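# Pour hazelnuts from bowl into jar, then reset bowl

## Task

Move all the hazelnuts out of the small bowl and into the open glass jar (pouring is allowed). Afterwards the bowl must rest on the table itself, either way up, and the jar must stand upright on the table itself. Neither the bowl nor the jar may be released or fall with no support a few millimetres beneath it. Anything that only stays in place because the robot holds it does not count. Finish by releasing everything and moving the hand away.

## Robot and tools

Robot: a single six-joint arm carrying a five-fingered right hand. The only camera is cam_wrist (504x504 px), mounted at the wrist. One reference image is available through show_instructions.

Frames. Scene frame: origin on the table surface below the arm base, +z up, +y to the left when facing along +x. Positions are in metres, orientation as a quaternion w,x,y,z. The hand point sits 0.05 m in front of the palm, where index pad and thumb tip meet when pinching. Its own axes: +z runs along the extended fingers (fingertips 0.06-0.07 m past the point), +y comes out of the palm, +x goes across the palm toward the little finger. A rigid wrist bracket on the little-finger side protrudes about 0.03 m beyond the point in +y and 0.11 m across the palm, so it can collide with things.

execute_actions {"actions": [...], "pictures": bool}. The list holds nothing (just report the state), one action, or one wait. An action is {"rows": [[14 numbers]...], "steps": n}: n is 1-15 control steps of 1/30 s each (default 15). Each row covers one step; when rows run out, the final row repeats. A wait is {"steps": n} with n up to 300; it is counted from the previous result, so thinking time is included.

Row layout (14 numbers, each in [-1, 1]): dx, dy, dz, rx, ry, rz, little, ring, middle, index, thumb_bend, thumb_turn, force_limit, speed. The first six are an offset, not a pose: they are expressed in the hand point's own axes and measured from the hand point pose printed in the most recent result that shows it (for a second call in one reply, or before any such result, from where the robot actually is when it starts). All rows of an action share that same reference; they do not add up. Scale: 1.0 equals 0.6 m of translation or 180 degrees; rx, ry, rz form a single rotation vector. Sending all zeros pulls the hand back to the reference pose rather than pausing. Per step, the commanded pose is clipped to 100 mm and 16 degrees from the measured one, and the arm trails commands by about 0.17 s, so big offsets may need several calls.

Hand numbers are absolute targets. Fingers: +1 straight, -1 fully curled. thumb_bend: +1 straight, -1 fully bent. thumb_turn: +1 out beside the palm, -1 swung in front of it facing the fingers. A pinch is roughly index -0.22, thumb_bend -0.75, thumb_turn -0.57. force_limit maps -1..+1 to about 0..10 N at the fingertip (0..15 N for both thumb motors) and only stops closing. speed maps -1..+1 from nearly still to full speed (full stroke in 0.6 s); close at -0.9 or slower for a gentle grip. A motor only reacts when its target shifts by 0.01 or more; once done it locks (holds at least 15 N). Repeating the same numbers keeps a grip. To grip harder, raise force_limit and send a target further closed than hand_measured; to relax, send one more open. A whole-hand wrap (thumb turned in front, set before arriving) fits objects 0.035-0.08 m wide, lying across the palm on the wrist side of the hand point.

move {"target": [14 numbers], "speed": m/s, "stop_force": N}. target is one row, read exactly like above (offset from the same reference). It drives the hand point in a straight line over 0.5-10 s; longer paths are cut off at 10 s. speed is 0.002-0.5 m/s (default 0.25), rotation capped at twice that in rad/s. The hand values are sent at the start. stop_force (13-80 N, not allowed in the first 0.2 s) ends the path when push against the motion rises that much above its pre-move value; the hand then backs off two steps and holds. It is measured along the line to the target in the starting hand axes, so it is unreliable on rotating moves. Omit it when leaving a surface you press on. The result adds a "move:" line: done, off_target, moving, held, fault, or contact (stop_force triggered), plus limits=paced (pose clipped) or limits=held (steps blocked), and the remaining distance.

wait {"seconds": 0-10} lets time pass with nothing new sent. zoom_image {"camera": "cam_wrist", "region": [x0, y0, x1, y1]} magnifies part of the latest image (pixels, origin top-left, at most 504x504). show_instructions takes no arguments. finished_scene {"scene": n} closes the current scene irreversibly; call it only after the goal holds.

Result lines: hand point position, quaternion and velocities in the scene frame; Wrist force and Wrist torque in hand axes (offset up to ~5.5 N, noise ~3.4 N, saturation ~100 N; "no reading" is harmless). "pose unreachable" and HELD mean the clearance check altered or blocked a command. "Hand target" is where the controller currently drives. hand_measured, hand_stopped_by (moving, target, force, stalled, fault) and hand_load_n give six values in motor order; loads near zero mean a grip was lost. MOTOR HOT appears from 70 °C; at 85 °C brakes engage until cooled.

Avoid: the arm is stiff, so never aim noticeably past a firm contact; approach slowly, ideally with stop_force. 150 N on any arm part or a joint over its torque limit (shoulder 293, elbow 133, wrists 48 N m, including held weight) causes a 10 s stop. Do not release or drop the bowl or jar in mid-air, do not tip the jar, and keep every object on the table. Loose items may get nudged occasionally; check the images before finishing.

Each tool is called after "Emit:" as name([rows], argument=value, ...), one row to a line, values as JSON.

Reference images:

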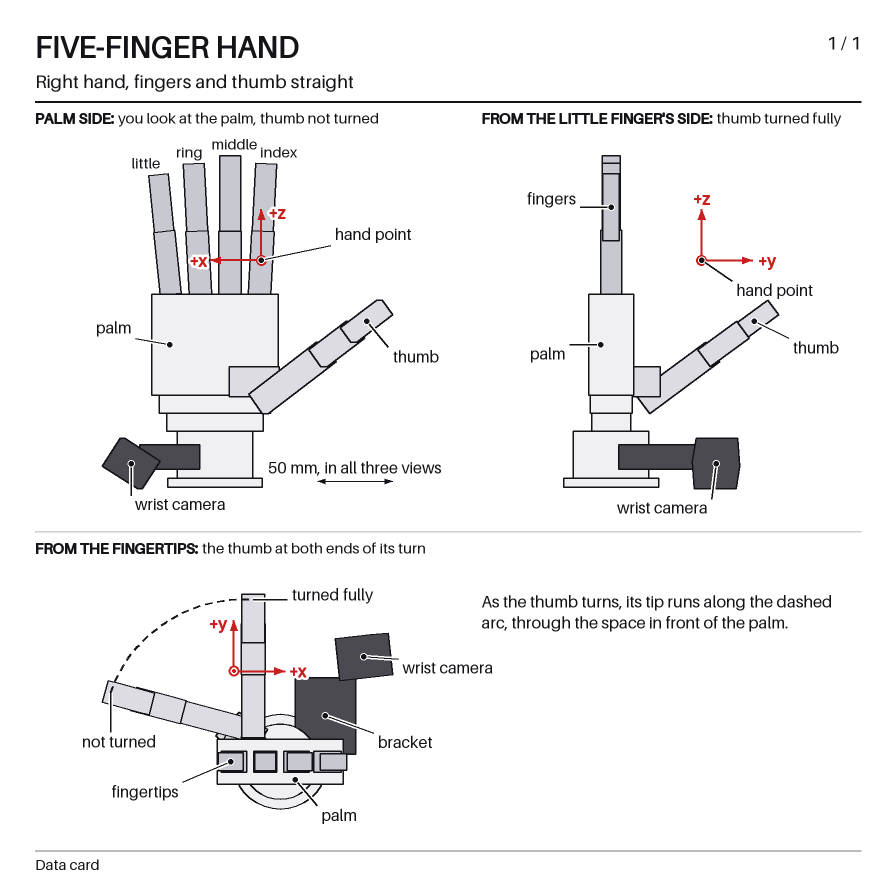

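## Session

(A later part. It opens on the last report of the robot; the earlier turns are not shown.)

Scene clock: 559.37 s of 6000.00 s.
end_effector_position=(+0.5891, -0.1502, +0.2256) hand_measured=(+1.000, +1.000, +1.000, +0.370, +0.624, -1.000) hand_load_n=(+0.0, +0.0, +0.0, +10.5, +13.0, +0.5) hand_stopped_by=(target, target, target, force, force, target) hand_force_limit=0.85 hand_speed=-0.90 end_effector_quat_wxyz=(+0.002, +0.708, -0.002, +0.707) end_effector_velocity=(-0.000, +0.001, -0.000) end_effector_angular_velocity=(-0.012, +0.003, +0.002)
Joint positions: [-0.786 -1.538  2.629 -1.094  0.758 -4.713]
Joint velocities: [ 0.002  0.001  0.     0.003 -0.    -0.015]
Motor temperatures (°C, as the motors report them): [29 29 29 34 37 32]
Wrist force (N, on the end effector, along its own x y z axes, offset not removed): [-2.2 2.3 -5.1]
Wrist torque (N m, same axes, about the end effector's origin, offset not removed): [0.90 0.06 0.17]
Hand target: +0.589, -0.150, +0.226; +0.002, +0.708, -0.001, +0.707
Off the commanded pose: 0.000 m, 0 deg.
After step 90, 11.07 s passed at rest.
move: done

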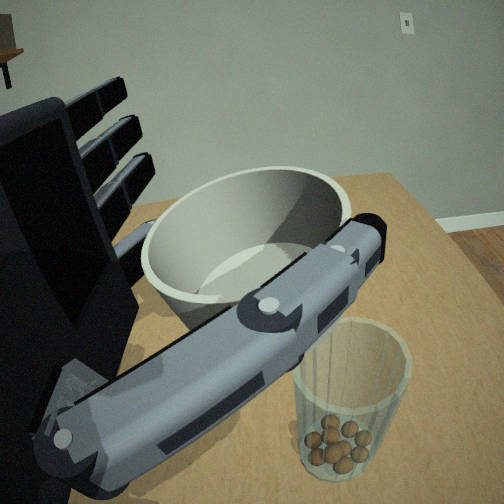

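Emit:
move(target=[-0.2917, -0.3, -0.007, 0, 0, 0, 1, 1, 1, -0.95, -0.95, -1, 0.85, -0.9], speed=0.25)

Emit:
move(target=[-0.028, 0, 0, 0, 0, 0, 1, 1, 1, -0.95, -0.95, -1, 0.85, -0.9], speed=0.015)

Scene clock: 585.77 s of 6000.00 s.
end_effector_position=(+0.5850, +0.0291, +0.0513) hand_measured=(+1.000, +1.000, +1.000, +0.370, +0.624, -1.000) hand_load_n=(+0.0, +0.0, +0.0, +10.5, +13.0, +0.5) hand_stopped_by=(target, target, target, force, force, target) hand_force_limit=0.85 hand_speed=-0.90 end_effector_quat_wxyz=(+0.002, +0.708, -0.001, +0.706) end_effector_velocity=(+0.000, +0.002, -0.002) end_effector_angular_velocity=(+0.000, -0.002, -0.004)
Joint positions: [-0.247 -0.946  2.653 -1.709  1.297 -4.715]
Joint velocities: [ 0.01   0.01  -0.003 -0.008  0.014  0.001]
Motor temperatures (°C, as the motors report them): [29 29 29 34 37 32]
Wrist force (N, on the end effector, along its own x y z axes, offset not removed): [0.5 1.3 -6.4]
Wrist torque (N m, same axes, about the end effector's origin, offset not removed): [0.70 -0.29 0.28]
Hand target: +0.585, +0.029, +0.051; +0.002, +0.708, -0.001, +0.707
Off the commanded pose: 0.001 m, 0 deg.
After step 90, 21.73 s passed at rest.
move: done

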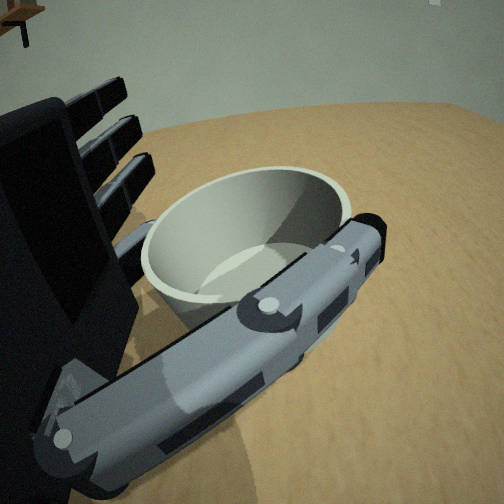

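Scene clock: 587.13 s of 6000.00 s.
end_effector_position=(+0.5850, +0.0291, +0.0348) hand_measured=(+1.000, +1.000, +1.000, +0.370, +0.624, -1.000) hand_load_n=(+0.0, +0.0, +0.0, +10.5, +13.0, +0.0) hand_stopped_by=(target, target, target, force, force, target) hand_force_limit=0.85 hand_speed=-0.90 end_effector_quat_wxyz=(+0.002, +0.708, -0.001, +0.706) end_effector_velocity=(+0.000, +0.000, -0.003) end_effector_angular_velocity=(-0.000, -0.001, +0.002)
Joint positions: [-0.247 -0.89   2.645 -1.757  1.297 -4.715]
Joint velocities: [-0.001  0.009 -0.002 -0.008 -0.002  0.   ]
Motor temperatures (°C, as the motors report them): [29 29 29 34 37 32]
Wrist force (N, on the end effector, along its own x y z axes, offset not removed): [-0.9 0.9 -5.4]
Wrist torque (N m, same axes, about the end effector's origin, offset not removed): [0.57 -0.01 0.11]
Hand target: +0.585, +0.029, +0.035; +0.002, +0.708, -0.001, +0.706
Off the commanded pose: 0.000 m, 0 deg.
move: done

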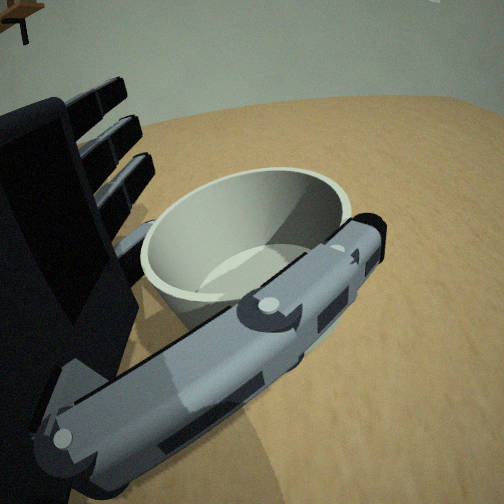

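Emit:
move(target=[-0.008, 0, 0, 0, 0, 0, 1, 1, 1, -0.95, -0.95, -1, 0.85, -0.9], speed=0.005)

Scene clock: 592.87 s of 6000.00 s.
end_effector_position=(+0.5850, +0.0291, +0.0302) hand_measured=(+1.000, +1.000, +1.000, +0.370, +0.624, -1.000) hand_load_n=(+0.0, +0.0, +0.0, +9.5, +13.5, -1.0) hand_stopped_by=(target, target, target, force, force, target) hand_force_limit=0.85 hand_speed=-0.90 end_effector_quat_wxyz=(+0.002, +0.708, -0.001, +0.706) end_effector_velocity=(-0.001, +0.000, -0.002) end_effector_angular_velocity=(+0.000, +0.002, -0.001)
Joint positions: [-0.247 -0.875  2.643 -1.77   1.297 -4.715]
Joint velocities: [ 0.     0.004 -0.    -0.002  0.001 -0.   ]
Motor temperatures (°C, as the motors report them): [29 29 29 34 37 32]
Wrist force (N, on the end effector, along its own x y z axes, offset not removed): [5.7 3.1 -5.5]
Wrist torque (N m, same axes, about the end effector's origin, offset not removed): [0.58 0.23 0.29]
Hand target: +0.585, +0.029, +0.030; +0.002, +0.708, -0.001, +0.706
Off the commanded pose: 0.000 m, 0 deg.
After step 90, 1.60 s passed at rest.
move: done

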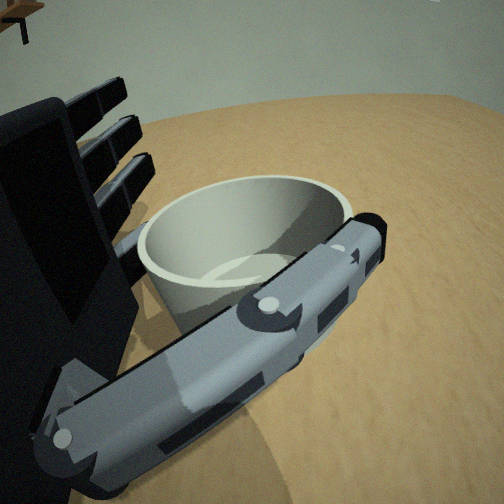

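Emit:
execute_actions([
  {"rows": [[0,0,0,0,0,0,1,1,1,1,1,-1,0.85,0.2]], "steps": 15},
], pictures=false)

Emit:
wait(seconds=0.4)

Scene clock: 601.73 s of 6000.00 s.
end_effector_position=(+0.5850, +0.0291, +0.0302) hand_measured=(+1.000, +1.000, +1.000, +1.000, +1.000, -1.000) hand_load_n=(+0.0, +0.0, +0.0, +0.0, +0.0, +0.0) hand_stopped_by=(target, target, target, moving, moving, target) hand_force_limit=0.85 hand_speed=0.20 end_effector_quat_wxyz=(+0.002, +0.708, -0.001, +0.706) end_effector_velocity=(+0.001, -0.000, +0.001) end_effector_angular_velocity=(-0.000, -0.002, +0.001)
Joint positions: [-0.247 -0.875  2.642 -1.77   1.297 -4.715]
Joint velocities: [-0.    -0.    -0.    -0.001 -0.001  0.   ]
Motor temperatures (°C, as the motors report them): [29 29 29 34 37 32]
Wrist force (N, on the end effector, along its own x y z axes, offset not removed): [3.4 2.2 -0.8]
Wrist torque (N m, same axes, about the end effector's origin, offset not removed): [0.54 -0.68 0.43]
Hand target: +0.585, +0.029, +0.030; +0.002, +0.708, -0.001, +0.706
Off the commanded pose: 0.000 m, 0 deg.
Steps of this call (steps 1 to 90: nothing new was sent; then 5.37 s passed at rest; steps 91 to 105: all 15 steps of this action). Readings (end_effector_position | what the end effector reports):
91: (+0.5850, +0.0291, +0.0300) | hand_measured=(+1.000, +1.000, +1.000, +0.370, +0.624, -1.000) hand_load_n=(+0.0, +0.0, +0.0, +9.0, +13.5, -1.5) hand_stopped_by=(target, target, target, moving, moving, target) hand_force_limit=0.85 hand_speed=0.20
92: (+0.5850, +0.0291, +0.0300) | hand_measured=(+1.000, +1.000, +1.000, +0.370, +0.624, -1.000) hand_load_n=(+0.0, +0.0, +0.0, +9.0, +13.5, -1.5) hand_stopped_by=(target, target, target, moving, moving, target) hand_force_limit=0.85 hand_speed=0.20
94: (+0.5850, +0.0291, +0.0300) | hand_measured=(+1.000, +1.000, +1.000, +0.428, +0.654, -1.000) hand_load_n=(+0.0, +0.0, +0.0, +0.5, +0.0, +0.0) hand_stopped_by=(target, target, target, moving, moving, target) hand_force_limit=0.85 hand_speed=0.20
98: (+0.5850, +0.0291, +0.0301) | hand_measured=(+1.000, +1.000, +1.000, +0.696, +0.822, -1.000) hand_load_n=(+0.0, +0.0, +0.0, +0.5, +0.0, +0.0) hand_stopped_by=(target, target, target, moving, moving, target) hand_force_limit=0.85 hand_speed=0.20
105: the state above

Scene clock: 602.13 s of 6000.00 s.
end_effector_position=(+0.5850, +0.0291, +0.0302) hand_measured=(+1.000, +1.000, +1.000, +1.000, +1.000, -1.000) hand_load_n=(+0.0, +0.0, +0.0, +0.0, +0.0, +0.0) hand_stopped_by=(target, target, target, target, target, target) hand_force_limit=0.85 hand_speed=0.20 end_effector_quat_wxyz=(+0.002, +0.708, -0.001, +0.706) end_effector_velocity=(+0.001, +0.000, +0.000) end_effector_angular_velocity=(-0.001, -0.002, +0.002)
Joint positions: [-0.247 -0.875  2.642 -1.77   1.297 -4.715]
Joint velocities: [ 0.001 -0.    -0.001 -0.001 -0.001 -0.001]
Motor temperatures (°C, as the motors report them): [29 29 29 34 37 32]
Wrist force (N, on the end effector, along its own x y z axes, offset not removed): [0.9 0.6 -3.0]
Wrist torque (N m, same axes, about the end effector's origin, offset not removed): [0.51 -0.31 0.20]
Hand target: +0.585, +0.029, +0.030; +0.002, +0.708, -0.001, +0.706
Off the commanded pose: 0.000 m, 0 deg.
Steps of this call (steps 1 to 12: nothing new was sent). Readings (end_effector_position | what the end effector reports):
1: (+0.5850, +0.0291, +0.0302) | hand_measured=(+1.000, +1.000, +1.000, +1.000, +1.000, -1.000) hand_load_n=(+0.0, +0.0, +0.0, +0.0, +0.0, +0.0) hand_stopped_by=(target, target, target, target, target, target) hand_force_limit=0.85 hand_speed=0.20
2: (+0.5850, +0.0291, +0.0302) | hand_measured=(+1.000, +1.000, +1.000, +1.000, +1.000, -1.000) hand_load_n=(+0.0, +0.0, +0.0, +0.0, +0.0, +0.0) hand_stopped_by=(target, target, target, target, target, target) hand_force_limit=0.85 hand_speed=0.20
4: (+0.5850, +0.0291, +0.0302) | hand_measured=(+1.000, +1.000, +1.000, +1.000, +1.000, -1.000) hand_load_n=(+0.0, +0.0, +0.0, +0.0, +0.0, +0.0) hand_stopped_by=(target, target, target, target, target, target) hand_force_limit=0.85 hand_speed=0.20
8: (+0.5850, +0.0291, +0.0302) | hand_measured=(+1.000, +1.000, +1.000, +1.000, +1.000, -1.000) hand_load_n=(+0.0, +0.0, +0.0, +0.0, +0.0, +0.0) hand_stopped_by=(target, target, target, target, target, target) hand_force_limit=0.85 hand_speed=0.20
12: the state above

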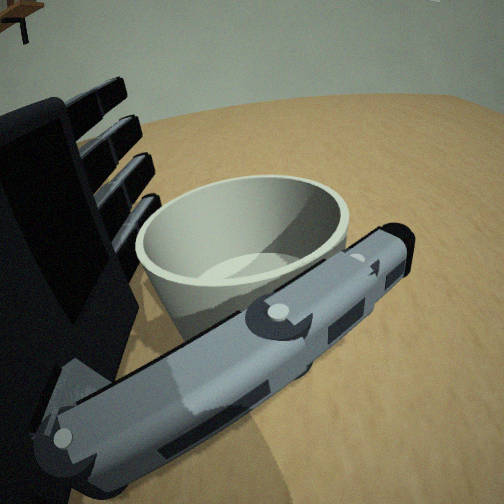

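Emit:
move(target=[0.003, -0.1, -0.075, 0, 0, 0, 1, 1, 1, 1, 1, -1, 0.85, 0.2], speed=0.08)

Emit:
move(target=[0.45, 0.1, 0.05, 0, 0.32, 0, 1, 1, 1, 1, 1, 1, 0.85, 0.5], speed=0.3)

Scene clock: 619.13 s of 6000.00 s.
end_effector_position=(+0.5403, +0.0888, +0.0320) hand_measured=(+1.000, +1.000, +1.000, +1.000, +1.000, -1.000) hand_load_n=(+0.0, +0.0, +0.0, +0.0, +0.0, +0.0) hand_stopped_by=(target, target, target, target, target, target) hand_force_limit=0.85 hand_speed=0.20 end_effector_quat_wxyz=(+0.002, +0.708, -0.001, +0.706) end_effector_velocity=(-0.001, +0.001, -0.000) end_effector_angular_velocity=(+0.000, +0.000, -0.002)
Joint positions: [-0.06  -0.862  2.681 -1.82   1.484 -4.716]
Joint velocities: [ 0.007 -0.    -0.001  0.002  0.009  0.   ]
Motor temperatures (°C, as the motors report them): [29 29 29 34 37 32]
Wrist force (N, on the end effector, along its own x y z axes, offset not removed): [1.4 1.1 -4.4]
Wrist torque (N m, same axes, about the end effector's origin, offset not removed): [0.68 -0.23 0.29]
Hand target: +0.540, +0.089, +0.032; +0.002, +0.708, -0.001, +0.706
Off the commanded pose: 0.000 m, 0 deg.
After step 90, 12.57 s passed at rest.
move: done

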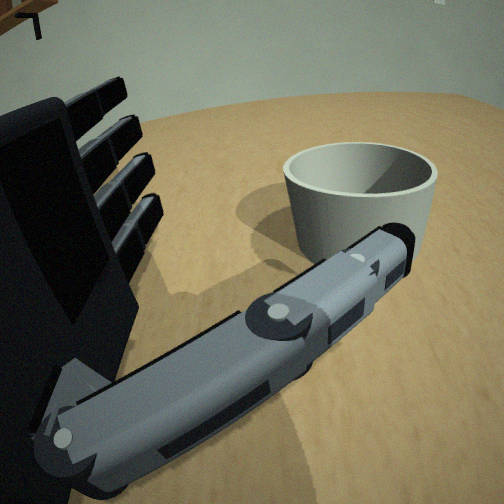

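Scene clock: 621.40 s of 6000.00 s.
end_effector_position=(+0.5706, +0.0290, +0.3017) hand_measured=(+1.000, +1.000, +1.000, +1.000, +1.000, +1.000) hand_load_n=(+0.0, +0.0, +0.0, +0.0, +0.0, +0.0) hand_stopped_by=(target, target, target, target, target, target) hand_force_limit=0.85 hand_speed=0.50 end_effector_quat_wxyz=(+0.002, +0.280, -0.001, +0.960) end_effector_velocity=(+0.001, -0.001, +0.003) end_effector_angular_velocity=(-0.001, -0.012, -0.001)
Joint positions: [-0.186 -0.784  2.645 -2.878  1.456 -4.533]
Joint velocities: [-0.001 -0.002 -0.005 -0.005  0.001  0.001]
Motor temperatures (°C, as the motors report them): [29 29 29 34 37 32]
Wrist force (N, on the end effector, along its own x y z axes, offset not removed): [-3.5 -1.2 -5.2]
Wrist torque (N m, same axes, about the end effector's origin, offset not removed): [0.24 0.46 -0.09]
Hand target: +0.571, +0.029, +0.302; +0.002, +0.280, -0.001, +0.960
Off the commanded pose: 0.000 m, 0 deg.
move: done

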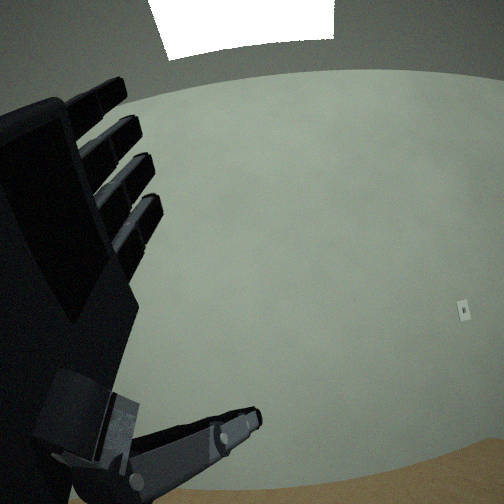

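Emit:
move(target=[0.05, 0.1, 0, 0, -0.62, 0, 1, 1, 1, 1, 1, 1, 0.85, 0.5], speed=0.4)

Scene clock: 634.23 s of 6000.00 s.
end_effector_position=(+0.5451, -0.0308, +0.3171) hand_measured=(+1.000, +1.000, +1.000, +1.000, +1.000, +1.000) hand_load_n=(+0.0, +0.0, +0.0, +0.0, +0.0, +0.0) hand_stopped_by=(target, target, target, target, target, target) hand_force_limit=0.85 hand_speed=0.50 end_effector_quat_wxyz=(+0.001, +0.951, -0.001, +0.308) end_effector_velocity=(-0.000, -0.001, -0.000) end_effector_angular_velocity=(+0.001, +0.015, -0.003)
Joint positions: [-0.328 -1.626  2.105  0.49   1.367 -5.007]
Joint velocities: [ 0.001  0.008 -0.008  0.014  0.006  0.001]
Motor temperatures (°C, as the motors report them): [29 29 29 34 37 32]
Wrist force (N, on the end effector, along its own x y z axes, offset not removed): [0.1 0.5 -4.7]
Wrist torque (N m, same axes, about the end effector's origin, offset not removed): [0.57 -0.20 0.23]
Hand target: +0.545, -0.031, +0.317; +0.001, +0.952, -0.001, +0.307
Off the commanded pose: 0.001 m, 0 deg.
After step 90, 6.77 s passed at rest.
move: done; limits=paced

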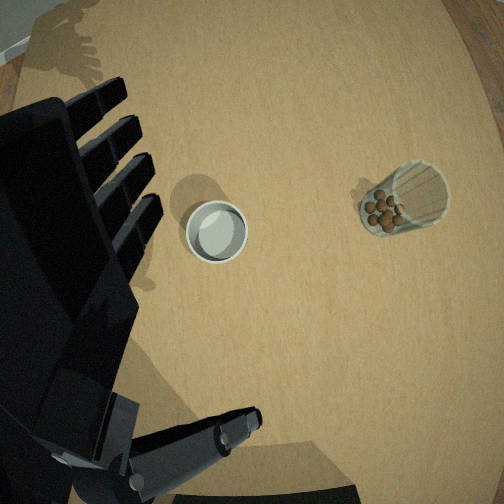

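Emit:
finished_scene(scene=1)

The scene is finished: the task was done.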